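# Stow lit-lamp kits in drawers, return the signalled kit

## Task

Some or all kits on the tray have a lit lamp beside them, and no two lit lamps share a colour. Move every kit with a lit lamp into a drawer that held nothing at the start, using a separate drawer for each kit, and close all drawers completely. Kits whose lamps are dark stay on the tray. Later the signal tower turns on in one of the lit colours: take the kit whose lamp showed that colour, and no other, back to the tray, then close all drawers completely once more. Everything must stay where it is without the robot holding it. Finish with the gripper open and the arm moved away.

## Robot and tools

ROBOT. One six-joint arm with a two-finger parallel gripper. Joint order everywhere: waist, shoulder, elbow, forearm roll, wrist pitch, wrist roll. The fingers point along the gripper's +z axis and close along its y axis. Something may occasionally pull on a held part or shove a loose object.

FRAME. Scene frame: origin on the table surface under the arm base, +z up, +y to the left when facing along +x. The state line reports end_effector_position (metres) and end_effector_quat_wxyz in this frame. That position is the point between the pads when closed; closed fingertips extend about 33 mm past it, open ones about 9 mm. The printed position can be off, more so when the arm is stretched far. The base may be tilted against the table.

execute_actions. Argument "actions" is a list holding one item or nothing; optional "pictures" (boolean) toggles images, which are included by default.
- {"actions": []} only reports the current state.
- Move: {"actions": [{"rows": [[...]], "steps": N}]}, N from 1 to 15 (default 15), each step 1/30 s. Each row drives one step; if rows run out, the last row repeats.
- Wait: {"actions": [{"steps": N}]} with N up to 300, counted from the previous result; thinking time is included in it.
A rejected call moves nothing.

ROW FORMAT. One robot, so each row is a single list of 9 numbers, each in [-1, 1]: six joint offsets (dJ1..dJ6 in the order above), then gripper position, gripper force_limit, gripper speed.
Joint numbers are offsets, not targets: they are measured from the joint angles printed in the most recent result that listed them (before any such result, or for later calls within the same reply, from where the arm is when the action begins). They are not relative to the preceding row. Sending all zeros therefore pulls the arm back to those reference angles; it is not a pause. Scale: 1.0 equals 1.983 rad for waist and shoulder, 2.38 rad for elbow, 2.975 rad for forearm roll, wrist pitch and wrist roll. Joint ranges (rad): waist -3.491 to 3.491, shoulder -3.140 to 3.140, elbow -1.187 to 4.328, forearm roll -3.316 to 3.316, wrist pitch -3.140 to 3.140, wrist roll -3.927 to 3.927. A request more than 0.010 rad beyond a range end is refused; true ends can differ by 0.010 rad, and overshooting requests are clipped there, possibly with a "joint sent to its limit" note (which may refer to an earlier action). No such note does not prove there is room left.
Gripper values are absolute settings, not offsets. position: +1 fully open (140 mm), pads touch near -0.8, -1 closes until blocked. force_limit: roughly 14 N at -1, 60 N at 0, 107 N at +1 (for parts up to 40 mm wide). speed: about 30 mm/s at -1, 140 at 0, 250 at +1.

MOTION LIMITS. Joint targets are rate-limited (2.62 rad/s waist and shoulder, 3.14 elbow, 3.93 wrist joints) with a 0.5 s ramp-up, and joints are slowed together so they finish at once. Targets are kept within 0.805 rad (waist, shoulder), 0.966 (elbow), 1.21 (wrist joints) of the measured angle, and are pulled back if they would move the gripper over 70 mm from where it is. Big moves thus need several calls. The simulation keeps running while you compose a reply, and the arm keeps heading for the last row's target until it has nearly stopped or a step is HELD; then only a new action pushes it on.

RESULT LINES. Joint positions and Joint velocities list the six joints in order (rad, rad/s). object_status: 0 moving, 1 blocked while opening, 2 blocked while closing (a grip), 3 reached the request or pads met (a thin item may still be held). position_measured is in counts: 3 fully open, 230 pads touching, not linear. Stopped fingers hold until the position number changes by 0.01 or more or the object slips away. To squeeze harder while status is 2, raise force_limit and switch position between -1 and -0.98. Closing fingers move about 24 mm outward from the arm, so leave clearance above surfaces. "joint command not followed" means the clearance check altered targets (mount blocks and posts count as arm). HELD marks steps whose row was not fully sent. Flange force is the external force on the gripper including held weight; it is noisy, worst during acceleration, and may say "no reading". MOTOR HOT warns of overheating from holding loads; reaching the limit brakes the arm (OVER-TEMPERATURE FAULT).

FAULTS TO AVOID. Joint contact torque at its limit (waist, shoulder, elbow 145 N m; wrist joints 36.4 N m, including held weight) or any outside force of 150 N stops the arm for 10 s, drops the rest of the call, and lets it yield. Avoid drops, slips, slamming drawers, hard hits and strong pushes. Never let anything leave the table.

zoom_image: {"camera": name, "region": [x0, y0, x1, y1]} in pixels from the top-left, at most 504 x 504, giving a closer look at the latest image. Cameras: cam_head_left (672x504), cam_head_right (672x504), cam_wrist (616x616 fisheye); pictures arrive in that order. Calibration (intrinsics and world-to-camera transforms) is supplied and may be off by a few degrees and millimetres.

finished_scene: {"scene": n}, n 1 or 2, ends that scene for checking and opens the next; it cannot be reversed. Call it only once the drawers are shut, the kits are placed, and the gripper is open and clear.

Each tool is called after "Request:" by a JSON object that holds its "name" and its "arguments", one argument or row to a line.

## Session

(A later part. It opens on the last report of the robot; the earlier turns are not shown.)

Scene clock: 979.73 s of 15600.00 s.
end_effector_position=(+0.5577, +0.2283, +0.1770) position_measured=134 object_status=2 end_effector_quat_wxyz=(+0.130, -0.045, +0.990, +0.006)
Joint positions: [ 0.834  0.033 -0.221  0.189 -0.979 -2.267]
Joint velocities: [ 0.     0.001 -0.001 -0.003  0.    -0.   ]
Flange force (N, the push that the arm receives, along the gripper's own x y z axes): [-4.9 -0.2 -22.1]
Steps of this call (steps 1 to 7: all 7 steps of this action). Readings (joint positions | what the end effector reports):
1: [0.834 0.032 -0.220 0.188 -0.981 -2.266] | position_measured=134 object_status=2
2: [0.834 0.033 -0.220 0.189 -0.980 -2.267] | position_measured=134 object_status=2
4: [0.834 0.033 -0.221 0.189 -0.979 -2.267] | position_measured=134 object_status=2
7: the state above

Request:
{"name": "execute_actions", "arguments": {
  "actions": [
    {"rows":[[0,0,0,0,0,0,0.2,0.3,-0.3]],"steps":8}
  ],
  "pictures": false
}}

Request:
{"name": "execute_actions", "arguments": {
  "actions": [
    {"rows":[[0.0009,-0.0156,0.0328,-0.004,-0.036,0.0072,0.2,0.3,-0.3],[0.0009,-0.0156,0.0328,-0.004,-0.036,0.0072,0.2,0.3,-0.3],[0.0009,-0.0156,0.0328,-0.004,-0.036,0.0072,0.2,0.3,-0.3],[0.0009,-0.0156,0.0328,-0.004,-0.036,0.0072,0.2,0.3,-0.3],[0.0009,-0.0156,0.0328,-0.004,-0.036,0.0072,0.2,0.3,-0.3],[0.0009,-0.0156,0.0328,-0.004,-0.036,0.0072,0.2,0.3,-0.3],[0.0009,-0.0156,0.0328,-0.004,-0.036,0.0072,0.2,0.3,-0.3],[0.1465,-0.2184,-0.2067,0.1371,0.035,-0.1758,-0.25,0.3,-0.3]],"steps":15}
  ],
  "pictures": false
}}

Request:
{"name": "execute_actions", "arguments": {
  "actions": [
    {"steps":17}
  ],
  "pictures": false
}}

Request:
{"name": "execute_actions", "arguments": {
  "actions": [
    {"rows":[[-0.0182,0.0317,-0.0497,0.0305,0.0552,-0.0374,-0.25,0.3,-0.3],[-0.0182,0.0317,-0.0497,0.0305,0.0552,-0.0374,-0.25,0.3,-0.3],[-0.0182,0.0317,-0.0497,0.0305,0.0552,-0.0374,-0.25,0.3,-0.3],[-0.0182,0.0317,-0.0497,0.0305,0.0552,-0.0374,-0.25,0.3,-0.3],[-0.0182,0.0317,-0.0497,0.0305,0.0552,-0.0374,-0.25,0.3,-0.3],[-0.0182,0.0317,-0.0497,0.0305,0.0552,-0.0374,-0.25,0.3,-0.3],[-0.045,0.0611,-0.0286,0.0259,0.0674,-0.0205,-0.25,0.3,-0.3]],"steps":15}
  ],
  "pictures": false
}}

Request:
{"name": "execute_actions", "arguments": {
  "actions": [
    {"steps":4}
  ]
}}

Request:
{"name": "execute_actions", "arguments": {
  "actions": [
    {"rows":[[0,0,0,0,0,0,-1,0.1,-0.3]],"steps":11}
  ],
  "pictures": false
}}

Request:
{"name": "execute_actions", "arguments": {
  "actions": [
    {"rows":[[-0.0274,0.0325,0.0252,-0.0064,0.0112,0.0191,-1,0.1,-0.3],[-0.0274,0.0325,0.0252,-0.0064,0.0112,0.0191,-1,0.1,-0.3],[-0.0274,0.0325,0.0252,-0.0064,0.0112,0.0191,-1,0.1,-0.3],[-0.0274,0.0325,0.0252,-0.0064,0.0112,0.0191,-1,0.1,-0.3],[-0.0274,0.0325,0.0252,-0.0064,0.0112,0.0191,-1,0.1,-0.3],[-0.0504,0.0625,0.0504,-0.0136,0.0191,0.0373,-1,0.1,-0.3]],"steps":15}
  ],
  "pictures": false
}}

Request:
{"name": "execute_actions", "arguments": {
  "actions": [
    {"rows":[[-0.0201,0.0294,0.0266,-0.0085,0.0054,0.0182,-1,0.1,-0.3],[-0.0201,0.0294,0.0266,-0.0085,0.0054,0.0182,-1,0.1,-0.3],[-0.0201,0.0294,0.0266,-0.0085,0.0054,0.0182,-1,0.1,-0.3],[-0.0201,0.0294,0.0266,-0.0085,0.0054,0.0182,-1,0.1,-0.3],[-0.0201,0.0294,0.0266,-0.0085,0.0054,0.0182,-1,0.1,-0.3],[-0.0339,0.0524,0.0489,-0.0163,0.0077,0.0328,-1,0.1,-0.3],[-0.0339,0.0524,0.0489,-0.0163,0.0077,0.0328,-1,0.1,-0.3],[-0.0339,0.0524,0.0489,-0.0163,0.0077,0.0328,-1,0.1,-0.3],[-0.0339,0.0524,0.0489,-0.0163,0.0077,0.0328,-1,0.1,-0.3],[-0.0339,0.0524,0.0489,-0.0163,0.0077,0.0328,-1,0.1,-0.3],[-0.0339,0.0524,0.0489,-0.0163,0.0077,0.0328,-1,0.1,-0.3],[-0.0351,0.0543,0.0508,-0.0169,0.0079,0.034,-1,0.1,-0.3],[-0.0362,0.0562,0.0526,-0.0176,0.0081,0.0353,-1,0.1,-0.3],[-0.0374,0.0581,0.0545,-0.0182,0.0083,0.0365,-1,0.1,-0.3]],"steps":15}
  ],
  "pictures": false
}}

Request:
{"name": "execute_actions", "arguments": {
  "actions": [
    {"steps":7}
  ],
  "pictures": false
}}

Request:
{"name": "execute_actions", "arguments": {
  "actions": [
    {"rows":[[0,0,0,0,0,0,-0.25,0.1,-0.3],[0,0,0,0,0,0,-0.25,0.1,-0.3],[0,0,0,0,0,0,-0.25,0.1,-0.3],[0,0,0,0,0,0,-0.25,0.1,-0.3],[0,0,0,0,0,0,-0.25,0.1,-0.3],[0,0,0,0,0,0,-0.25,0.1,-0.3],[0.0374,-0.0581,-0.0545,0.0182,-0.0083,-0.0365,-0.25,0.1,-0.3]],"steps":15}
  ],
  "pictures": false
}}

Request:
{"name": "execute_actions", "arguments": {
  "actions": [
    {"steps":10}
  ]
}}

Scene clock: 1006.87 s of 15600.00 s.
end_effector_position=(+0.5574, +0.2282, +0.1766) position_measured=104 object_status=0 end_effector_quat_wxyz=(+0.130, -0.045, +0.990, +0.006)
Joint positions: [ 0.834  0.033 -0.221  0.188 -0.979 -2.267]
Joint velocities: [-0.     0.     0.     0.002 -0.    -0.001]
Flange force (N, the push that the arm receives, along the gripper's own x y z axes): [-1.2 0.0 -4.6]
Steps of this call (steps 1 to 15: the robot went on to your last target; steps 16 to 90: nothing new was sent; then 23.87 s passed at rest; steps 91 to 98: all 8 steps of this action). Readings (joint positions | what the end effector reports):
91: [0.834 0.033 -0.221 0.189 -0.979 -2.267] | position_measured=134 object_status=0
92: [0.834 0.033 -0.221 0.189 -0.979 -2.267] | position_measured=134 object_status=0
94: [0.834 0.033 -0.221 0.188 -0.979 -2.267] | position_measured=120 object_status=0
98: the state above

Scene clock: 1007.37 s of 15600.00 s.
end_effector_position=(+0.5327, +0.2252, +0.2343) position_measured=142 object_status=0 end_effector_quat_wxyz=(+0.174, -0.037, +0.984, -0.002)
Joint positions: [ 0.923 -0.123 -0.305  0.304 -1.022 -2.408]
Joint velocities: [ 0.723 -1.019 -1.398  1.046  0.524 -1.35 ]
Flange force (N, the push that the arm receives, along the gripper's own x y z axes): [-27.3 7.7 -0.6]
Steps of this call (steps 1 to 15: all 15 steps of this action). Readings (joint positions | what the end effector reports):
1: [0.834 0.033 -0.221 0.188 -0.979 -2.267] | position_measured=104 object_status=0
2: [0.834 0.032 -0.218 0.188 -0.984 -2.266] | position_measured=104 object_status=0
4: [0.835 0.021 -0.192 0.183 -1.020 -2.259] | position_measured=104 object_status=0
8: [0.836 0.003 -0.145 0.177 -1.084 -2.246] | position_measured=104 object_status=0
15: the state above

Scene clock: 1007.93 s of 15600.00 s.
end_effector_position=(+0.4675, +0.2214, +0.2219) position_measured=160 object_status=3 end_effector_quat_wxyz=(+0.260, -0.043, +0.965, +0.012)
Joint positions: [ 1.124 -0.4   -0.713  0.596 -0.875 -2.79 ]
Joint velocities: [-0.001 -0.    -0.001 -0.001  0.    -0.001]
Flange force (N, the push that the arm receives, along the gripper's own x y z axes): [-2.0 1.0 -3.9]
Steps of this call (steps 1 to 17: the robot went on to your last target). Readings (joint positions | what the end effector reports):
1: [0.949 -0.159 -0.356 0.342 -1.003 -2.458] | position_measured=147 object_status=0
2: [0.978 -0.200 -0.413 0.385 -0.982 -2.512] | position_measured=153 object_status=0
4: [1.033 -0.274 -0.525 0.463 -0.942 -2.615] | position_measured=160 object_status=0
8: [1.105 -0.373 -0.673 0.567 -0.889 -2.752] | position_measured=160 object_status=0
17: the state above

Scene clock: 1008.43 s of 15600.00 s.
end_effector_position=(+0.4888, +0.2232, +0.1618) position_measured=160 object_status=3 end_effector_quat_wxyz=(+0.258, -0.044, +0.965, +0.012)
Joint positions: [ 1.036 -0.279 -0.782  0.673 -0.675 -2.851]
Joint velocities: [-0.011  0.013  0.008 -0.012  0.003  0.013]
Flange force (N, the push that the arm receives, along the gripper's own x y z axes): [-15.0 3.7 -4.0]
Steps of this call (steps 1 to 15: all 15 steps of this action). Readings (joint positions | what the end effector reports):
1: [1.124 -0.400 -0.714 0.596 -0.875 -2.790] | position_measured=160 object_status=3
2: [1.123 -0.398 -0.717 0.599 -0.869 -2.794] | position_measured=160 object_status=3
4: [1.114 -0.384 -0.743 0.619 -0.834 -2.818] | position_measured=160 object_status=3
8: [1.088 -0.337 -0.821 0.678 -0.723 -2.889] | position_measured=160 object_status=3
15: the state above

Scene clock: 1008.57 s of 15600.00 s.
end_effector_position=(+0.4889, +0.2231, +0.1617) position_measured=160 object_status=3 end_effector_quat_wxyz=(+0.258, -0.044, +0.965, +0.012)
Joint positions: [ 1.035 -0.279 -0.781  0.673 -0.674 -2.851]
Joint velocities: [-0.001  0.001  0.002 -0.002  0.001  0.001]
Flange force (N, the push that the arm receives, along the gripper's own x y z axes): [-5.8 0.4 -3.9]
Steps of this call (steps 1 to 4: the robot went on to your last target). Readings (joint positions | what the end effector reports):
1: [1.035 -0.279 -0.782 0.673 -0.675 -2.851] | position_measured=160 object_status=3
2: [1.035 -0.279 -0.782 0.673 -0.674 -2.851] | position_measured=160 object_status=3
4: the state above
camera_calibration (this result's frames):
cam_wrist: T_world_to_cam=[[-0.15633, 0.984486, -0.0796785, -0.118705], [0.653271, 0.163565, 0.739245, -0.467618], [0.740809, 0.0635146, -0.668706, -0.0745976], [0, 0, 0, 1]] pos_world=[0.342187, 0.198087, 0.286342]

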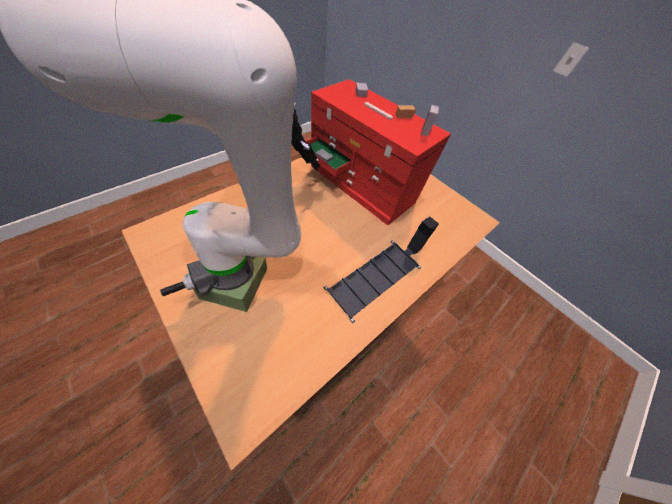

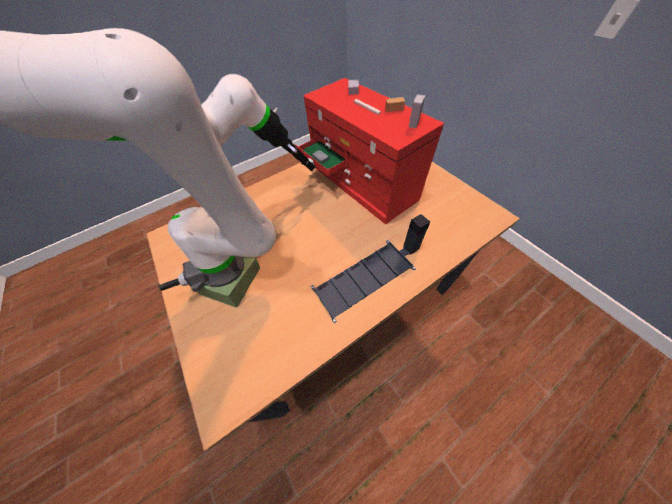

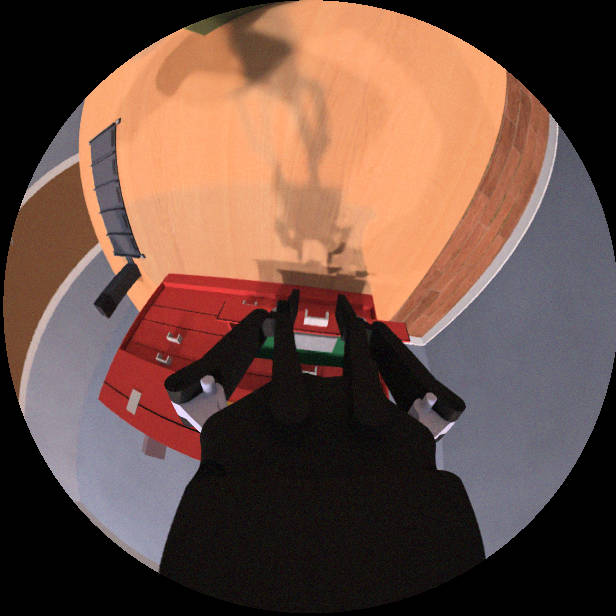

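Scene clock: 1008.93 s of 15600.00 s.
end_effector_position=(+0.4889, +0.2232, +0.1617) position_measured=195 object_status=0 end_effector_quat_wxyz=(+0.258, -0.044, +0.965, +0.012)
Joint positions: [ 1.035 -0.279 -0.781  0.673 -0.674 -2.851]
Joint velocities: [-0.003 -0.     0.    -0.001 -0.    -0.   ]
Flange force (N, the push that the arm receives, along the gripper's own x y z axes): [-3.6 2.5 -7.7]
Steps of this call (steps 1 to 11: all 11 steps of this action). Readings (joint positions | what the end effector reports):
1: [1.035 -0.279 -0.781 0.673 -0.674 -2.851] | position_measured=160 object_status=0
2: [1.035 -0.279 -0.781 0.673 -0.674 -2.851] | position_measured=163 object_status=0
4: [1.035 -0.279 -0.781 0.673 -0.674 -2.851] | position_measured=175 object_status=0
8: [1.035 -0.279 -0.781 0.673 -0.674 -2.851] | position_measured=195 object_status=0
11: the state above

Scene clock: 1009.43 s of 15600.00 s.
end_effector_position=(+0.5403, +0.2275, +0.1617) position_measured=195 object_status=2 end_effector_quat_wxyz=(+0.258, -0.044, +0.965, +0.012)
Joint positions: [ 0.935 -0.155 -0.662  0.633 -0.618 -2.74 ]
Joint velocities: [-0.001  0.004  0.004 -0.001  0.001  0.003]
Flange force (N, the push that the arm receives, along the gripper's own x y z axes): [-4.6 -4.1 -7.8]
Steps of this call (steps 1 to 15: all 15 steps of this action). Readings (joint positions | what the end effector reports):
1: [1.035 -0.278 -0.781 0.673 -0.674 -2.851] | position_measured=195 object_status=0
2: [1.032 -0.275 -0.778 0.672 -0.672 -2.847] | position_measured=195 object_status=2
4: [1.012 -0.252 -0.756 0.665 -0.660 -2.826] | position_measured=195 object_status=2
8: [0.966 -0.195 -0.702 0.647 -0.634 -2.777] | position_measured=195 object_status=2
15: the state above

Scene clock: 1009.93 s of 15600.00 s.
end_effector_position=(+0.5880, +0.2312, +0.1617) position_measured=195 object_status=2 end_effector_quat_wxyz=(+0.258, -0.043, +0.965, +0.012)
Joint positions: [ 0.864 -0.044 -0.537  0.581 -0.594 -2.636]
Joint velocities: [-0.054  0.088  0.105 -0.042  0.015  0.084]
Flange force (N, the push that the arm receives, along the gripper's own x y z axes): [-5.7 -0.3 -11.8]
Steps of this call (steps 1 to 15: all 15 steps of this action). Readings (joint positions | what the end effector reports):
1: [0.935 -0.155 -0.661 0.633 -0.617 -2.740] | position_measured=195 object_status=2
2: [0.933 -0.151 -0.658 0.631 -0.616 -2.736] | position_measured=195 object_status=2
4: [0.917 -0.128 -0.632 0.621 -0.610 -2.715] | position_measured=195 object_status=2
8: [0.885 -0.079 -0.578 0.599 -0.599 -2.670] | position_measured=195 object_status=2
15: the state above

Scene clock: 1010.17 s of 15600.00 s.
end_effector_position=(+0.5900, +0.2312, +0.1617) position_measured=195 object_status=2 end_effector_quat_wxyz=(+0.258, -0.043, +0.965, +0.012)
Joint positions: [ 0.861 -0.04  -0.532  0.579 -0.593 -2.632]
Joint velocities: [-0.     0.001  0.    -0.     0.001  0.001]
Flange force (N, the push that the arm receives, along the gripper's own x y z axes): [6.5 3.1 -26.5]
Steps of this call (steps 1 to 7: the robot went on to your last target). Readings (joint positions | what the end effector reports):
1: [0.863 -0.042 -0.535 0.580 -0.593 -2.634] | position_measured=195 object_status=2
2: [0.862 -0.041 -0.533 0.579 -0.593 -2.633] | position_measured=195 object_status=2
4: [0.862 -0.040 -0.532 0.579 -0.593 -2.632] | position_measured=195 object_status=2
7: the state above

Scene clock: 1010.67 s of 15600.00 s.
end_effector_position=(+0.5418, +0.2277, +0.1617) position_measured=160 object_status=3 end_effector_quat_wxyz=(+0.258, -0.044, +0.965, +0.012)
Joint positions: [ 0.933 -0.151 -0.658  0.631 -0.617 -2.736]
Joint velocities: [ 0.107 -0.165 -0.189  0.078 -0.035 -0.156]
Flange force (N, the push that the arm receives, along the gripper's own x y z axes): [20.2 -4.4 -18.8]
Steps of this call (steps 1 to 15: all 15 steps of this action). Readings (joint positions | what the end effector reports):
1: [0.861 -0.040 -0.532 0.579 -0.593 -2.632] | position_measured=195 object_status=0
2: [0.861 -0.040 -0.532 0.579 -0.593 -2.632] | position_measured=195 object_status=0
4: [0.861 -0.040 -0.532 0.579 -0.593 -2.632] | position_measured=180 object_status=0
8: [0.863 -0.043 -0.535 0.579 -0.593 -2.635] | position_measured=160 object_status=0
15: the state above

Scene clock: 1011.00 s of 15600.00 s.
end_effector_position=(+0.5403, +0.2275, +0.1617) position_measured=160 object_status=3 end_effector_quat_wxyz=(+0.258, -0.044, +0.965, +0.012)
Joint positions: [ 0.936 -0.155 -0.662  0.633 -0.618 -2.74 ]
Joint velocities: [ 0.    -0.    -0.     0.001 -0.001  0.   ]
Flange force (N, the push that the arm receives, along the gripper's own x y z axes): [-1.7 0.7 -3.9]
Steps of this call (steps 1 to 10: the robot went on to your last target). Readings (joint positions | what the end effector reports):
1: [0.935 -0.154 -0.661 0.632 -0.617 -2.739] | position_measured=160 object_status=3
2: [0.935 -0.155 -0.661 0.633 -0.617 -2.740] | position_measured=160 object_status=3
4: [0.935 -0.155 -0.662 0.633 -0.618 -2.740] | position_measured=160 object_status=3
8: [0.936 -0.155 -0.662 0.633 -0.618 -2.740] | position_measured=160 object_status=3
10: the state above
camera_calibration (this result's frames):
cam_wrist: T_world_to_cam=[[-0.156386, 0.984526, -0.0790675, -0.115067], [0.653011, 0.163122, 0.739573, -0.501762], [0.741026, 0.0640268, -0.668417, -0.113169], [0, 0, 0, 1]] pos_world=[0.393522, 0.202381, 0.286347]

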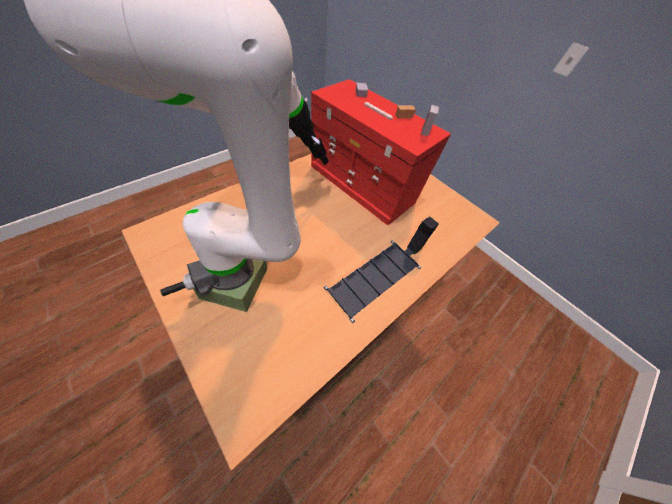

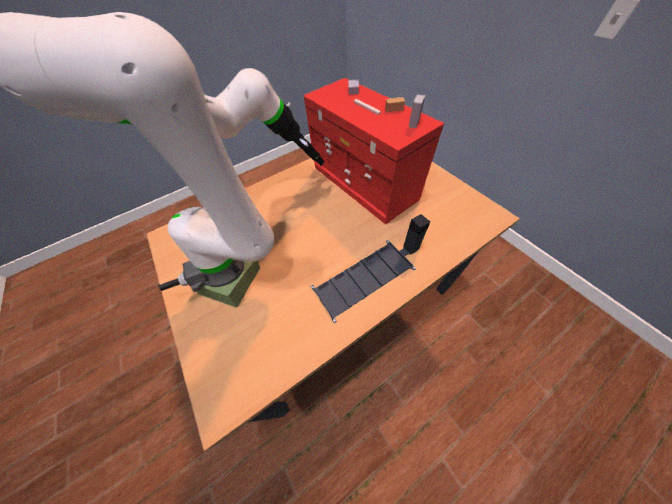

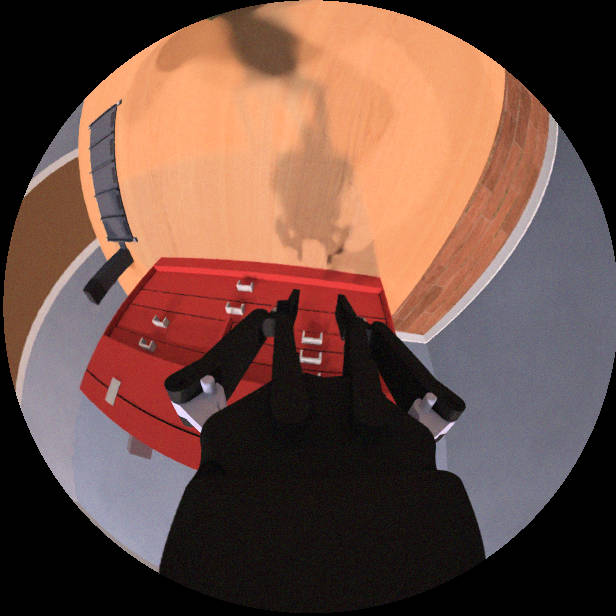

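All stored: green C2, white R1, red L1, cyan L2, purple L3.

Request:
{"name": "execute_actions", "arguments": {
  "actions": [
    {"steps":90}
  ]
}}

Scene clock: 1014.00 s of 15600.00 s.
end_effector_position=(+0.5403, +0.2275, +0.1617) position_measured=160 object_status=3 end_effector_quat_wxyz=(+0.258, -0.044, +0.965, +0.012)
Joint positions: [ 0.936 -0.155 -0.662  0.633 -0.618 -2.74 ]
Joint velocities: [-0.002  0.     0.     0.002  0.     0.   ]
Flange force (N, the push that the arm receives, along the gripper's own x y z axes): [-2.5 0.4 -3.9]
Steps of this call (steps 1 to 15: the robot went on to your last target; steps 16 to 90: nothing new was sent). Readings (joint positions | what the end effector reports):
1: [0.936 -0.155 -0.662 0.633 -0.618 -2.740] | position_measured=160 object_status=3
2: [0.936 -0.155 -0.662 0.633 -0.618 -2.740] | position_measured=160 object_status=3
4: [0.936 -0.155 -0.662 0.633 -0.618 -2.740] | position_measured=160 object_status=3
8: [0.936 -0.155 -0.662 0.633 -0.618 -2.740] | position_measured=160 object_status=3
90: the state above
The arm was judged still, so your last target was given up. Only a new action makes it travel on or press farther. Fingers that are still opening or closing keep moving.
camera_calibration (this result's frames):
cam_wrist: T_world_to_cam=[[-0.156399, 0.984523, -0.0790796, -0.115059], [0.653021, 0.163141, 0.73956, -0.501754], [0.741015, 0.0640256, -0.668429, -0.113159], [0, 0, 0, 1]] pos_world=[0.393513, 0.20238, 0.28634]

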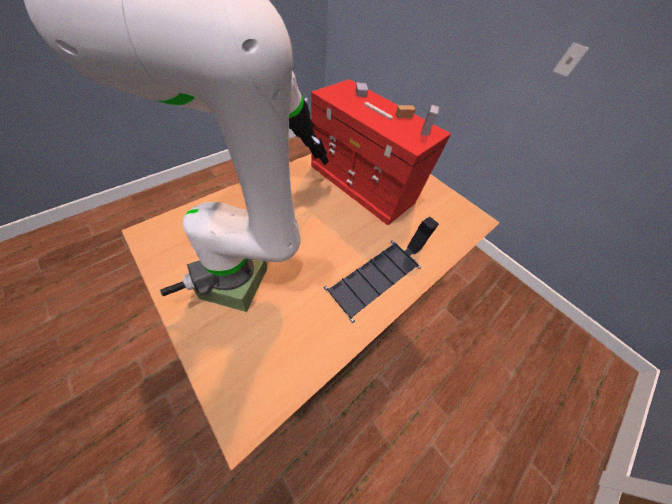

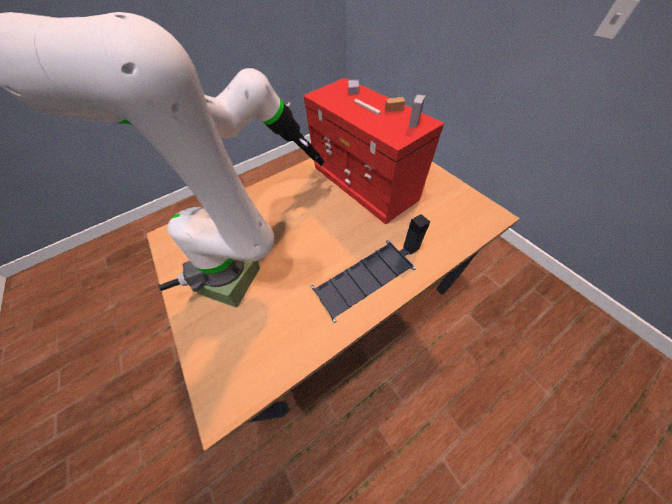

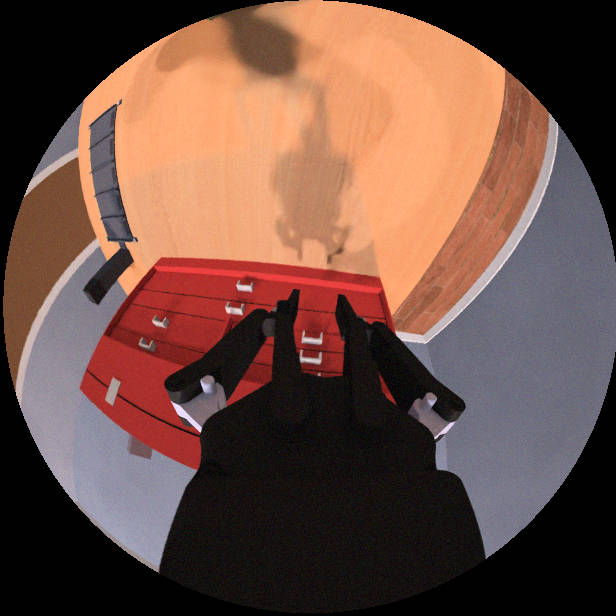

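Request:
{"name": "zoom_image", "arguments": {
  "camera": "cam_wrist",
  "region": [90, 240, 290, 400]
}}

Request:
{"name": "zoom_image", "arguments": {
  "camera": "cam_head_right",
  "region": [300, 100, 450, 230]
}}

Request:
{"name": "execute_actions", "arguments": {
  "actions": []
}}

Region (90, 240, 290, 400) of cam_wrist's 616x616 image, scaled by 2.520, with more detail than that image has; it fills the top 403 rows of this view, and the rest is white.

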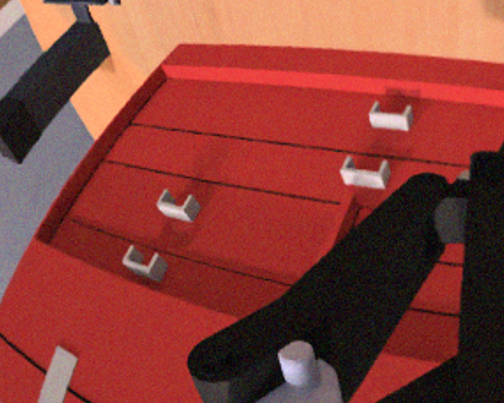

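Region (300, 100, 450, 230) of cam_head_right's 672x504 image, scaled by 3.360, with more detail than that image has; it fills the top 437 rows of this view, and the rest is white.

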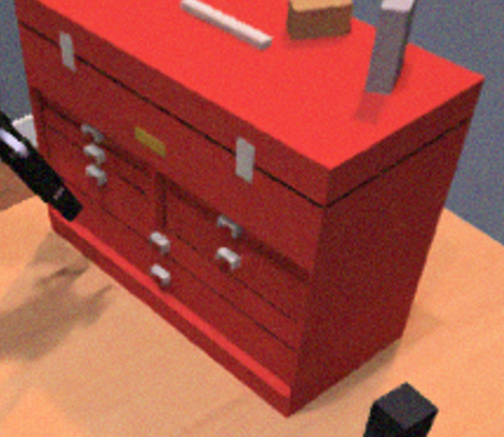

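Scene clock: 1016.30 s of 15600.00 s.
end_effector_position=(+0.5403, +0.2275, +0.1617) position_measured=160 object_status=3 end_effector_quat_wxyz=(+0.258, -0.044, +0.965, +0.012)
Joint positions: [ 0.936 -0.155 -0.662  0.633 -0.618 -2.74 ]
Joint velocities: [0.001 0.    0.001 0.001 0.    0.   ]
Flange force (N, the push that the arm receives, along the gripper's own x y z axes): [-1.6 1.7 -4.5]
Steps of this call (steps 1 to 69: nothing new was sent). Readings (joint positions | what the end effector reports):
1: [0.936 -0.155 -0.662 0.633 -0.618 -2.740] | position_measured=160 object_status=3
2: [0.936 -0.155 -0.662 0.633 -0.618 -2.740] | position_measured=160 object_status=3
4: [0.936 -0.155 -0.662 0.633 -0.618 -2.740] | position_measured=160 object_status=3
8: [0.936 -0.155 -0.662 0.633 -0.618 -2.740] | position_measured=160 object_status=3
69: the state above
camera_calibration (this result's frames):
cam_wrist: T_world_to_cam=[[-0.156399, 0.984523, -0.0790797, -0.115059], [0.653021, 0.163141, 0.73956, -0.501754], [0.741015, 0.0640254, -0.668429, -0.113158], [0, 0, 0, 1]] pos_world=[0.393513, 0.20238, 0.28634]

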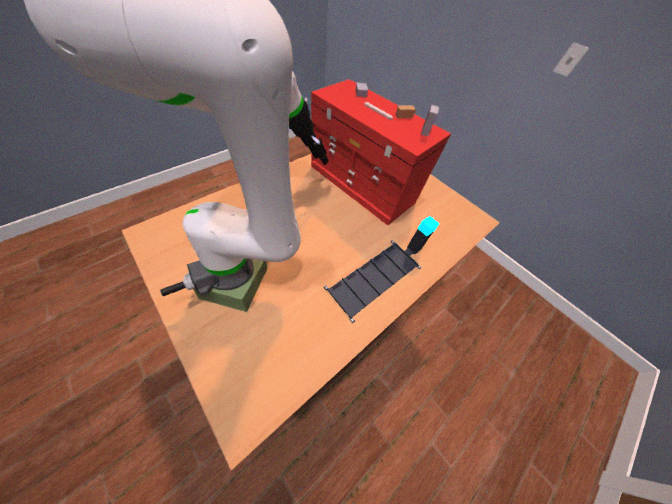

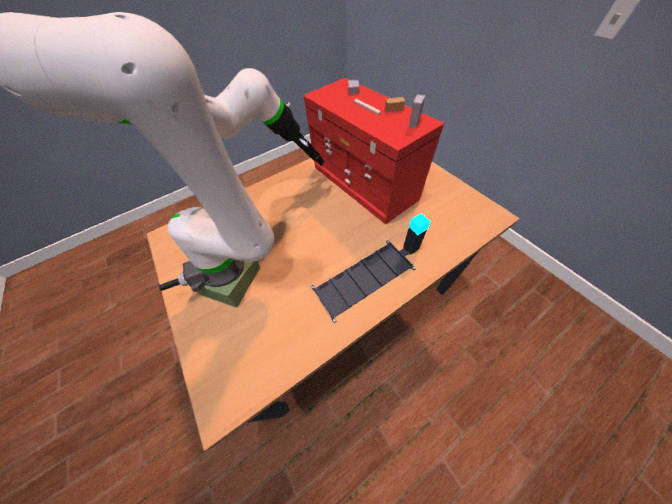

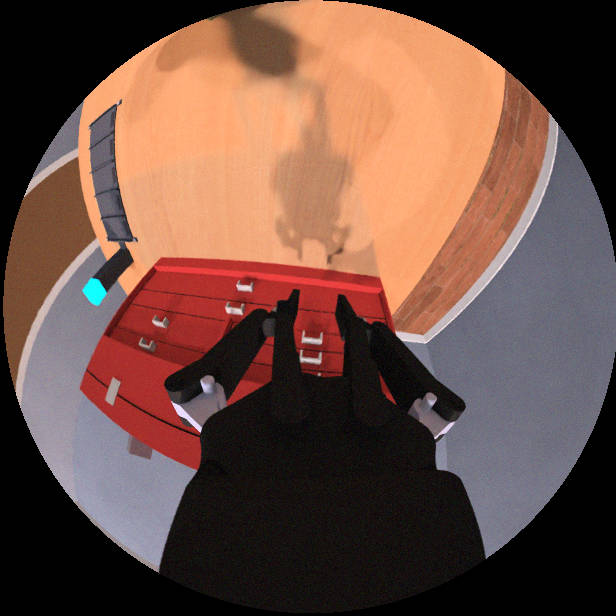

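Request:
{"name": "execute_actions", "arguments": {
  "actions": [
    {"rows":[[-0.0323,0.0412,0.0778,-0.037,-0.0182,0.0585,-0.25,0.3,-0.3]],"steps":15}
  ],
  "pictures": false
}}

Request:
{"name": "execute_actions", "arguments": {
  "actions": [
    {"rows":[[0,0,0,0,0,0,-1,0.3,-0.3]],"steps":13}
  ],
  "pictures": false
}}

Request:
{"name": "execute_actions", "arguments": {
  "actions": [
    {"rows":[[0.0182,-0.0295,-0.0276,0.0089,-0.0036,-0.0175,-1,0.3,-0.3],[0.0182,-0.0295,-0.0276,0.0089,-0.0036,-0.0175,-1,0.3,-0.3],[0.0182,-0.0295,-0.0276,0.0089,-0.0036,-0.0175,-1,0.3,-0.3],[0.0182,-0.0295,-0.0276,0.0089,-0.0036,-0.0175,-1,0.3,-0.3],[0.0182,-0.0295,-0.0276,0.0089,-0.0036,-0.0175,-1,0.3,-0.3],[0.0393,-0.0594,-0.0537,0.017,-0.0095,-0.0353,-1,0.3,-0.3]],"steps":15}
  ],
  "pictures": false
}}

Request:
{"name": "execute_actions", "arguments": {
  "actions": [
    {"rows":[[0.0239,-0.0305,-0.0248,0.0072,-0.0085,-0.018,-1,0.3,-0.3],[0.0239,-0.0305,-0.0248,0.0072,-0.0085,-0.018,-1,0.3,-0.3],[0.0239,-0.0305,-0.0248,0.0072,-0.0085,-0.018,-1,0.3,-0.3],[0.0239,-0.0305,-0.0248,0.0072,-0.0085,-0.018,-1,0.3,-0.3],[0.0239,-0.0305,-0.0248,0.0072,-0.0085,-0.018,-1,0.3,-0.3],[0.0507,-0.0614,-0.0483,0.0136,-0.0194,-0.0363,-1,0.3,-0.3]],"steps":15}
  ],
  "pictures": false
}}

Request:
{"name": "execute_actions", "arguments": {
  "actions": [
    {"rows":[[0,0,0,0,0,0,-0.25,0.3,-0.3],[0,0,0,0,0,0,-0.25,0.3,-0.3],[0,0,0,0,0,0,-0.25,0.3,-0.3],[0,0,0,0,0,0,-0.25,0.3,-0.3],[0,0,0,0,0,0,-0.25,0.3,-0.3],[0,0,0,0,0,0,-0.25,0.3,-0.3],[0.0296,-0.0315,-0.0221,0.0055,-0.0134,-0.0185,-0.25,0.3,-0.3]],"steps":15}
  ],
  "pictures": false
}}

Request:
{"name": "execute_actions", "arguments": {
  "actions": [
    {"rows":[[0.0155,-0.0237,0.0497,-0.0225,-0.052,0.0293,0.3,0.3,0],[0.0155,-0.0237,0.0497,-0.0225,-0.052,0.0293,0.3,0.3,0],[0.0155,-0.0237,0.0497,-0.0225,-0.052,0.0293,0.3,0.3,0],[0.0155,-0.0237,0.0497,-0.0225,-0.052,0.0293,0.3,0.3,0],[0.0155,-0.0237,0.0497,-0.0225,-0.052,0.0293,0.3,0.3,0],[0.0155,-0.0237,0.0497,-0.0225,-0.052,0.0293,0.3,0.3,0],[0.0155,-0.0237,0.0497,-0.0225,-0.052,0.0293,0.3,0.3,0],[0.0155,-0.0237,0.0497,-0.0225,-0.052,0.0293,0.3,0.3,0],[-0.1374,0.1826,0.2917,-0.1546,-0.1238,0.2027,0.3,0.3,0]],"steps":15}
  ],
  "pictures": false
}}

Request:
{"name": "execute_actions", "arguments": {
  "actions": [
    {"steps":18}
  ]
}}

Scene clock: 1028.13 s of 15600.00 s.
end_effector_position=(+0.5904, +0.2314, +0.1929) position_measured=160 object_status=3 end_effector_quat_wxyz=(+0.259, -0.044, +0.965, +0.013)
Joint positions: [ 0.872 -0.073 -0.477  0.523 -0.672 -2.566]
Joint velocities: [-0.001  0.001  0.002 -0.    -0.     0.002]
Flange force (N, the push that the arm receives, along the gripper's own x y z axes): [-1.2 1.5 -3.7]
Steps of this call (steps 1 to 90: nothing new was sent; then 8.33 s passed at rest; steps 91 to 105: all 15 steps of this action). Readings (joint positions | what the end effector reports):
91: [0.936 -0.155 -0.662 0.633 -0.618 -2.740] | position_measured=160 object_status=3
92: [0.934 -0.154 -0.658 0.631 -0.619 -2.736] | position_measured=160 object_status=3
94: [0.924 -0.141 -0.630 0.613 -0.627 -2.709] | position_measured=160 object_status=3
98: [0.885 -0.091 -0.516 0.546 -0.660 -2.603] | position_measured=160 object_status=3
105: the state above

Scene clock: 1028.57 s of 15600.00 s.
end_effector_position=(+0.5904, +0.2314, +0.1930) position_measured=194 object_status=0 end_effector_quat_wxyz=(+0.259, -0.044, +0.965, +0.013)
Joint positions: [ 0.872 -0.073 -0.477  0.523 -0.672 -2.566]
Joint velocities: [ 0. -0. -0. -0.  0. -0.]
Flange force (N, the push that the arm receives, along the gripper's own x y z axes): [-6.3 2.7 -6.7]
Steps of this call (steps 1 to 13: all 13 steps of this action). Readings (joint positions | what the end effector reports):
1: [0.872 -0.073 -0.477 0.523 -0.672 -2.566] | position_measured=160 object_status=0
2: [0.872 -0.073 -0.477 0.523 -0.672 -2.566] | position_measured=163 object_status=0
4: [0.872 -0.073 -0.477 0.523 -0.672 -2.566] | position_measured=175 object_status=0
8: [0.872 -0.073 -0.477 0.523 -0.672 -2.566] | position_measured=194 object_status=0
13: the state above

Scene clock: 1029.07 s of 15600.00 s.
end_effector_position=(+0.5408, +0.2276, +0.1931) position_measured=194 object_status=2 end_effector_quat_wxyz=(+0.259, -0.044, +0.965, +0.013)
Joint positions: [ 0.949 -0.191 -0.604  0.573 -0.7   -2.671]
Joint velocities: [ 0.003 -0.004 -0.003  0.    -0.001 -0.004]
Flange force (N, the push that the arm receives, along the gripper's own x y z axes): [-1.4 -0.4 -1.7]
Steps of this call (steps 1 to 15: all 15 steps of this action). Readings (joint positions | what the end effector reports):
1: [0.872 -0.073 -0.477 0.523 -0.672 -2.566] | position_measured=194 object_status=2
2: [0.873 -0.077 -0.480 0.524 -0.672 -2.569] | position_measured=194 object_status=2
4: [0.888 -0.100 -0.506 0.535 -0.677 -2.590] | position_measured=194 object_status=2
8: [0.921 -0.151 -0.563 0.557 -0.688 -2.636] | position_measured=194 object_status=2
15: the state above

Scene clock: 1029.57 s of 15600.00 s.
end_effector_position=(+0.4909, +0.2236, +0.1929) position_measured=194 object_status=2 end_effector_quat_wxyz=(+0.259, -0.044, +0.965, +0.013)
Joint positions: [ 1.05  -0.312 -0.719  0.614 -0.757 -2.779]
Joint velocities: [ 0.004 -0.004 -0.003  0.    -0.002 -0.004]
Flange force (N, the push that the arm receives, along the gripper's own x y z axes): [-9.0 -1.5 -2.8]
Steps of this call (steps 1 to 15: all 15 steps of this action). Readings (joint positions | what the end effector reports):
1: [0.950 -0.191 -0.605 0.573 -0.700 -2.671] | position_measured=194 object_status=2
2: [0.952 -0.195 -0.608 0.575 -0.702 -2.674] | position_measured=194 object_status=2
4: [0.971 -0.218 -0.631 0.583 -0.711 -2.695] | position_measured=194 object_status=2
8: [1.013 -0.271 -0.681 0.601 -0.735 -2.742] | position_measured=194 object_status=2
15: the state above

Scene clock: 1030.07 s of 15600.00 s.
end_effector_position=(+0.4668, +0.2208, +0.1928) position_measured=160 object_status=3 end_effector_quat_wxyz=(+0.259, -0.044, +0.965, +0.012)
Joint positions: [ 1.108 -0.374 -0.771  0.63  -0.797 -2.833]
Joint velocities: [ 0.006 -0.007 -0.004  0.002 -0.005 -0.009]
Flange force (N, the push that the arm receives, along the gripper's own x y z axes): [3.0 0.8 -5.0]
Steps of this call (steps 1 to 15: all 15 steps of this action). Readings (joint positions | what the end effector reports):
1: [1.050 -0.312 -0.719 0.614 -0.757 -2.779] | position_measured=194 object_status=0
2: [1.050 -0.312 -0.719 0.614 -0.757 -2.779] | position_measured=194 object_status=0
4: [1.050 -0.312 -0.719 0.614 -0.757 -2.779] | position_measured=180 object_status=0
8: [1.052 -0.315 -0.721 0.614 -0.759 -2.781] | position_measured=160 object_status=0
15: the state above

Scene clock: 1030.57 s of 15600.00 s.
end_effector_position=(+0.4847, +0.2189, +0.2640) position_measured=91 object_status=0 end_effector_quat_wxyz=(+0.228, -0.038, +0.973, -0.001)
Joint positions: [ 1.072 -0.335 -0.505  0.464 -1.024 -2.617]
Joint velocities: [-0.662  0.88   1.35  -0.903 -0.567  1.186]
Flange force (N, the push that the arm receives, along the gripper's own x y z axes): [26.2 -7.1 -13.4]
Steps of this call (steps 1 to 15: all 15 steps of this action). Readings (joint positions | what the end effector reports):
1: [1.108 -0.375 -0.771 0.630 -0.797 -2.834] | position_measured=160 object_status=0
2: [1.109 -0.376 -0.768 0.628 -0.803 -2.831] | position_measured=156 object_status=0
4: [1.117 -0.387 -0.741 0.611 -0.839 -2.810] | position_measured=141 object_status=0
8: [1.137 -0.418 -0.661 0.568 -0.940 -2.753] | position_measured=110 object_status=0
15: the state above

Scene clock: 1031.17 s of 15600.00 s.
end_effector_position=(+0.5578, +0.2283, +0.2564) position_measured=91 object_status=3 end_effector_quat_wxyz=(+0.130, -0.045, +0.990, +0.006)
Joint positions: [ 0.836 -0.012 -0.077  0.17  -1.165 -2.23 ]
Joint velocities: [-0.002  0.    -0.001  0.    -0.     0.   ]
Flange force (N, the push that the arm receives, along the gripper's own x y z axes): [-1.6 1.4 -3.2]
Steps of this call (steps 1 to 18: the robot went on to your last target). Readings (joint positions | what the end effector reports):
1: [1.048 -0.302 -0.456 0.431 -1.043 -2.573] | position_measured=91 object_status=0
2: [1.019 -0.264 -0.400 0.393 -1.063 -2.523] | position_measured=91 object_status=3
4: [0.956 -0.178 -0.287 0.315 -1.098 -2.421] | position_measured=91 object_status=3
8: [0.865 -0.053 -0.129 0.206 -1.149 -2.278] | position_measured=91 object_status=3
18: the state above
camera_calibration (this result's frames):
cam_wrist: T_world_to_cam=[[-0.174784, 0.982802, -0.0595935, -0.0999162], [0.820737, 0.178863, 0.542586, -0.629992], [0.543914, 0.0459251, -0.837884, 0.0946118], [0, 0, 0, 1]] pos_world=[0.448133, 0.206535, 0.415144]

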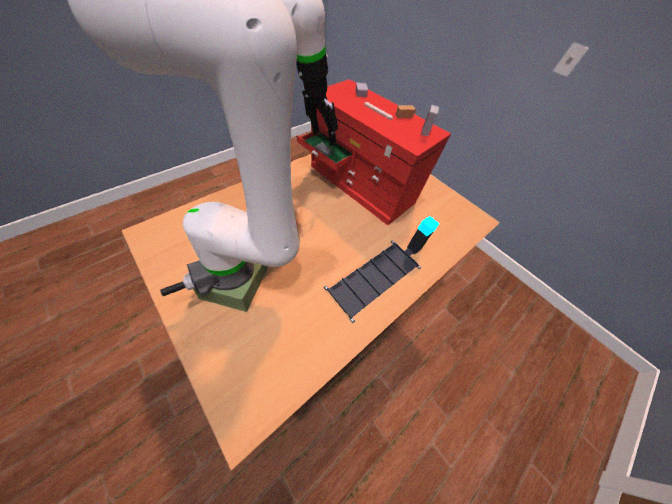

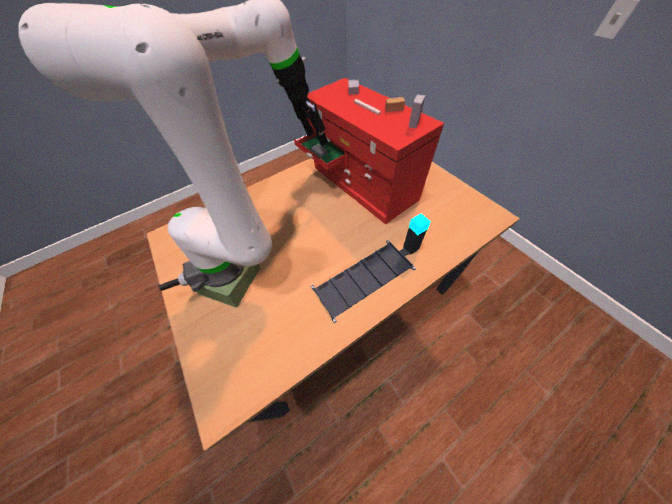

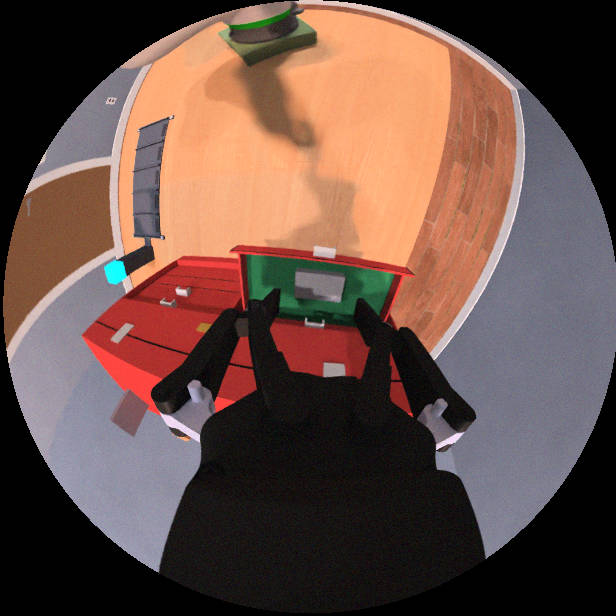

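Request:
{"name": "execute_actions", "arguments": {
  "actions": [
    {"rows":[[-0.0004,0.0123,-0.0403,0.0036,0.0398,-0.0077,0.3,0.3,0]],"steps":12}
  ],
  "pictures": false
}}

Request:
{"name": "execute_actions", "arguments": {
  "actions": [
    {"rows":[[0,0,0,0,0,0,-1,0.3,-0.3]],"steps":13}
  ],
  "pictures": false
}}

Request:
{"name": "execute_actions", "arguments": {
  "actions": [
    {"rows":[[0.0008,-0.0128,0.0399,-0.0034,-0.0402,0.0074,-1,0.3,-0.3]],"steps":11}
  ],
  "pictures": false
}}

Request:
{"name": "execute_actions", "arguments": {
  "actions": [
    {"rows":[[-0.3506,-0.0717,-0.039,-0.0819,-0.0087,0.2634,-1,0.3,-0.3],[-0.3506,-0.0717,-0.039,-0.0819,-0.0087,0.2634,-1,0.3,-0.3],[-0.3506,-0.0717,-0.039,-0.0819,-0.0087,0.2634,-1,0.3,-0.3],[-0.3506,-0.0717,-0.039,-0.0819,-0.0087,0.2634,-1,0.3,-0.3],[-0.3506,-0.0717,-0.039,-0.0819,-0.0087,0.2634,-1,0.3,-0.3],[-0.3506,-0.0717,-0.039,-0.0819,-0.0087,0.2634,-1,0.3,-0.3],[-0.3506,-0.0717,-0.039,-0.0819,-0.0087,0.2634,-1,0.3,-0.3],[-0.3506,-0.0717,-0.039,-0.0819,-0.0087,0.2634,-1,0.3,-0.3],[-0.4613,-0.0943,-0.0513,-0.1078,-0.0114,0.3466,-1,0.3,-0.3]],"steps":15}
  ],
  "pictures": false
}}

Request:
{"name": "execute_actions", "arguments": {
  "actions": [
    {"steps":26}
  ],
  "pictures": false
}}

Request:
{"name": "execute_actions", "arguments": {
  "actions": [
    {"rows":[[-0.3026,0.0373,-0.1543,-0.078,0.0825,0.1983,-1,0.3,-0.3]],"steps":15}
  ],
  "pictures": false
}}

Request:
{"name": "execute_actions", "arguments": {
  "actions": [
    {"steps":18}
  ]
}}

Scene clock: 1046.20 s of 15600.00 s.
end_effector_position=(+0.5576, +0.2283, +0.2059) position_measured=91 object_status=3 end_effector_quat_wxyz=(+0.130, -0.045, +0.990, +0.006)
Joint positions: [ 0.835  0.012 -0.173  0.181 -1.047 -2.253]
Joint velocities: [-0.001  0.002 -0.003  0.002  0.002 -0.001]
Flange force (N, the push that the arm receives, along the gripper's own x y z axes): [-2.9 1.6 -2.5]
Steps of this call (steps 1 to 15: the robot went on to your last target; steps 16 to 130: nothing new was sent; then 10.30 s passed at rest; steps 131 to 142: all 12 steps of this action). Readings (joint positions | what the end effector reports):
131: [0.836 -0.012 -0.077 0.170 -1.165 -2.230] | position_measured=91 object_status=3
132: [0.836 -0.011 -0.080 0.170 -1.160 -2.231] | position_measured=91 object_status=3
134: [0.835 -0.004 -0.109 0.173 -1.125 -2.238] | position_measured=91 object_status=3
138: [0.835 0.012 -0.171 0.180 -1.050 -2.253] | position_measured=91 object_status=3
142: the state above

Scene clock: 1046.63 s of 15600.00 s.
end_effector_position=(+0.5576, +0.2282, +0.2059) position_measured=134 object_status=0 end_effector_quat_wxyz=(+0.130, -0.045, +0.990, +0.006)
Joint positions: [ 0.835  0.012 -0.173  0.181 -1.047 -2.253]
Joint velocities: [ 0.    -0.    -0.    -0.001 -0.    -0.   ]
Flange force (N, the push that the arm receives, along the gripper's own x y z axes): [-2.6 -0.3 -10.4]
Steps of this call (steps 1 to 13: all 13 steps of this action). Readings (joint positions | what the end effector reports):
1: [0.835 0.012 -0.173 0.181 -1.047 -2.253] | position_measured=91 object_status=0
2: [0.835 0.012 -0.173 0.181 -1.047 -2.253] | position_measured=94 object_status=0
4: [0.835 0.012 -0.173 0.181 -1.047 -2.253] | position_measured=106 object_status=0
8: [0.835 0.012 -0.173 0.181 -1.047 -2.253] | position_measured=129 object_status=0
13: the state above

Scene clock: 1047.00 s of 15600.00 s.
end_effector_position=(+0.5572, +0.2280, +0.2564) position_measured=134 object_status=2 end_effector_quat_wxyz=(+0.130, -0.045, +0.990, +0.006)
Joint positions: [ 0.836 -0.013 -0.078  0.171 -1.166 -2.231]
Joint velocities: [-0.    -0.     0.004 -0.    -0.003  0.001]
Flange force (N, the push that the arm receives, along the gripper's own x y z axes): [-2.0 1.8 -2.3]
Steps of this call (steps 1 to 11: all 11 steps of this action). Readings (joint positions | what the end effector reports):
1: [0.835 0.012 -0.173 0.181 -1.047 -2.253] | position_measured=134 object_status=2
2: [0.835 0.011 -0.169 0.180 -1.052 -2.253] | position_measured=134 object_status=2
4: [0.835 0.004 -0.141 0.176 -1.088 -2.246] | position_measured=134 object_status=2
8: [0.836 -0.013 -0.080 0.171 -1.163 -2.232] | position_measured=134 object_status=2
11: the state above

Scene clock: 1047.50 s of 15600.00 s.
end_effector_position=(+0.5604, +0.0715, +0.2588) position_measured=134 object_status=2 end_effector_quat_wxyz=(+0.120, -0.052, +0.991, -0.004)
Joint positions: [ 0.515 -0.079 -0.122  0.058 -1.178 -1.869]
Joint velocities: [-0.823 -0.168 -0.108 -0.286 -0.03   0.92 ]
Flange force (N, the push that the arm receives, along the gripper's own x y z axes): [-1.1 1.2 -0.4]
Steps of this call (steps 1 to 15: all 15 steps of this action). Readings (joint positions | what the end effector reports):
1: [0.836 -0.013 -0.078 0.171 -1.166 -2.231] | position_measured=134 object_status=2
2: [0.833 -0.014 -0.078 0.169 -1.167 -2.227] | position_measured=134 object_status=2
4: [0.809 -0.019 -0.083 0.161 -1.168 -2.200] | position_measured=134 object_status=2
8: [0.706 -0.040 -0.097 0.125 -1.171 -2.084] | position_measured=134 object_status=2
15: the state above

Scene clock: 1048.37 s of 15600.00 s.
end_effector_position=(+0.4732, -0.1608, +0.2763) position_measured=134 object_status=2 end_effector_quat_wxyz=(+0.143, -0.070, +0.987, -0.017)
Joint positions: [-0.078 -0.2   -0.2   -0.15  -1.2   -1.2  ]
Joint velocities: [-0.002 -0.001 -0.     0.001  0.     0.002]
Flange force (N, the push that the arm receives, along the gripper's own x y z axes): [-1.9 1.6 -1.9]
Steps of this call (steps 1 to 26: the robot went on to your last target). Readings (joint positions | what the end effector reports):
1: [0.487 -0.085 -0.126 0.048 -1.180 -1.838] | position_measured=134 object_status=2
2: [0.459 -0.090 -0.129 0.038 -1.181 -1.806] | position_measured=134 object_status=2
4: [0.402 -0.102 -0.137 0.018 -1.183 -1.742] | position_measured=134 object_status=2
8: [0.287 -0.126 -0.152 -0.022 -1.187 -1.612] | position_measured=134 object_status=2
26: the state above

Scene clock: 1048.87 s of 15600.00 s.
end_effector_position=(+0.3765, -0.2473, +0.1808) position_measured=134 object_status=2 end_effector_quat_wxyz=(+0.128, -0.033, +0.991, -0.008)
Joint positions: [-0.384 -0.162 -0.387 -0.268 -1.074 -0.9  ]
Joint velocities: [-0.762  0.091 -0.465 -0.292  0.307  0.743]
Flange force (N, the push that the arm receives, along the gripper's own x y z axes): [-3.8 0.3 0.7]
Steps of this call (steps 1 to 15: all 15 steps of this action). Readings (joint positions | what the end effector reports):
1: [-0.079 -0.200 -0.200 -0.150 -1.200 -1.200] | position_measured=134 object_status=2
2: [-0.082 -0.200 -0.202 -0.152 -1.198 -1.197] | position_measured=134 object_status=2
4: [-0.106 -0.196 -0.217 -0.161 -1.187 -1.173] | position_measured=134 object_status=2
8: [-0.205 -0.183 -0.278 -0.199 -1.147 -1.075] | position_measured=134 object_status=2
15: the state above

Scene clock: 1049.47 s of 15600.00 s.
end_effector_position=(+0.2607, -0.2874, +0.1000) position_measured=134 object_status=2 end_effector_quat_wxyz=(+0.131, +0.018, +0.991, -0.002)
Joint positions: [-0.678 -0.126 -0.567 -0.382 -0.955 -0.611]
Joint velocities: [-0.002  0.    -0.002  0.     0.     0.   ]
Flange force (N, the push that the arm receives, along the gripper's own x y z axes): [-1.3 1.7 -2.7]
Steps of this call (steps 1 to 18: the robot went on to your last target). Readings (joint positions | what the end effector reports):
1: [-0.410 -0.159 -0.403 -0.278 -1.064 -0.875] | position_measured=134 object_status=2
2: [-0.436 -0.155 -0.419 -0.288 -1.053 -0.849] | position_measured=134 object_status=2
4: [-0.488 -0.149 -0.451 -0.308 -1.032 -0.798] | position_measured=134 object_status=2
8: [-0.593 -0.137 -0.515 -0.349 -0.989 -0.695] | position_measured=134 object_status=2
18: the state above
camera_calibration (this result's frames):
cam_wrist: T_world_to_cam=[[-0.0482965, 0.997064, -0.0594221, 0.316779], [0.836497, 0.0728862, 0.543103, -0.243704], [0.545839, -0.0234764, -0.837561, 0.128358], [0, 0, 0, 1]] pos_world=[0.149094, -0.295073, 0.258688]

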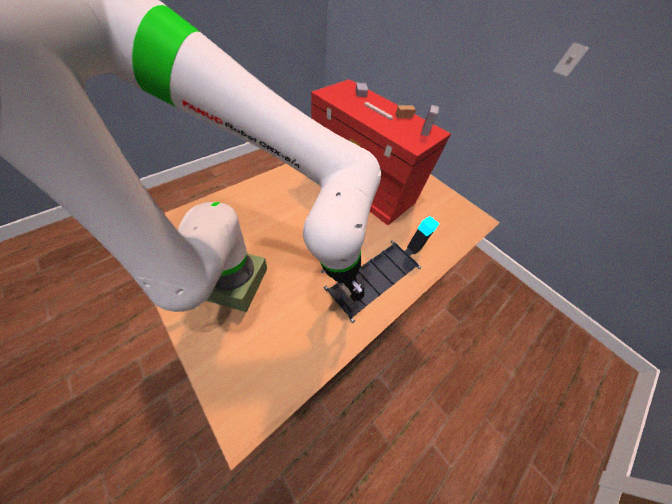

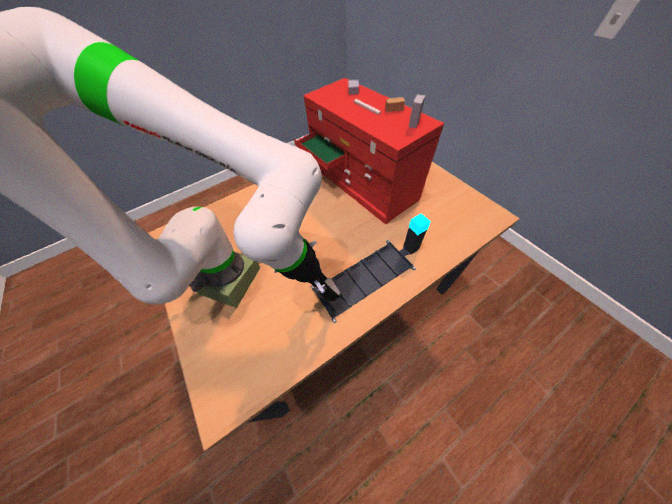

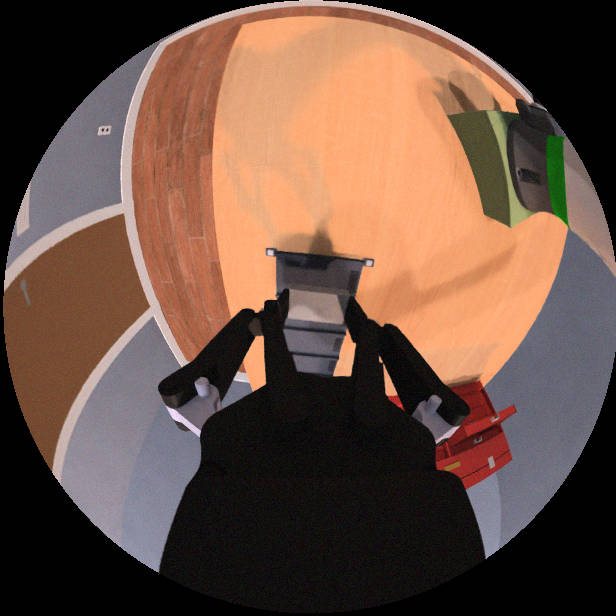

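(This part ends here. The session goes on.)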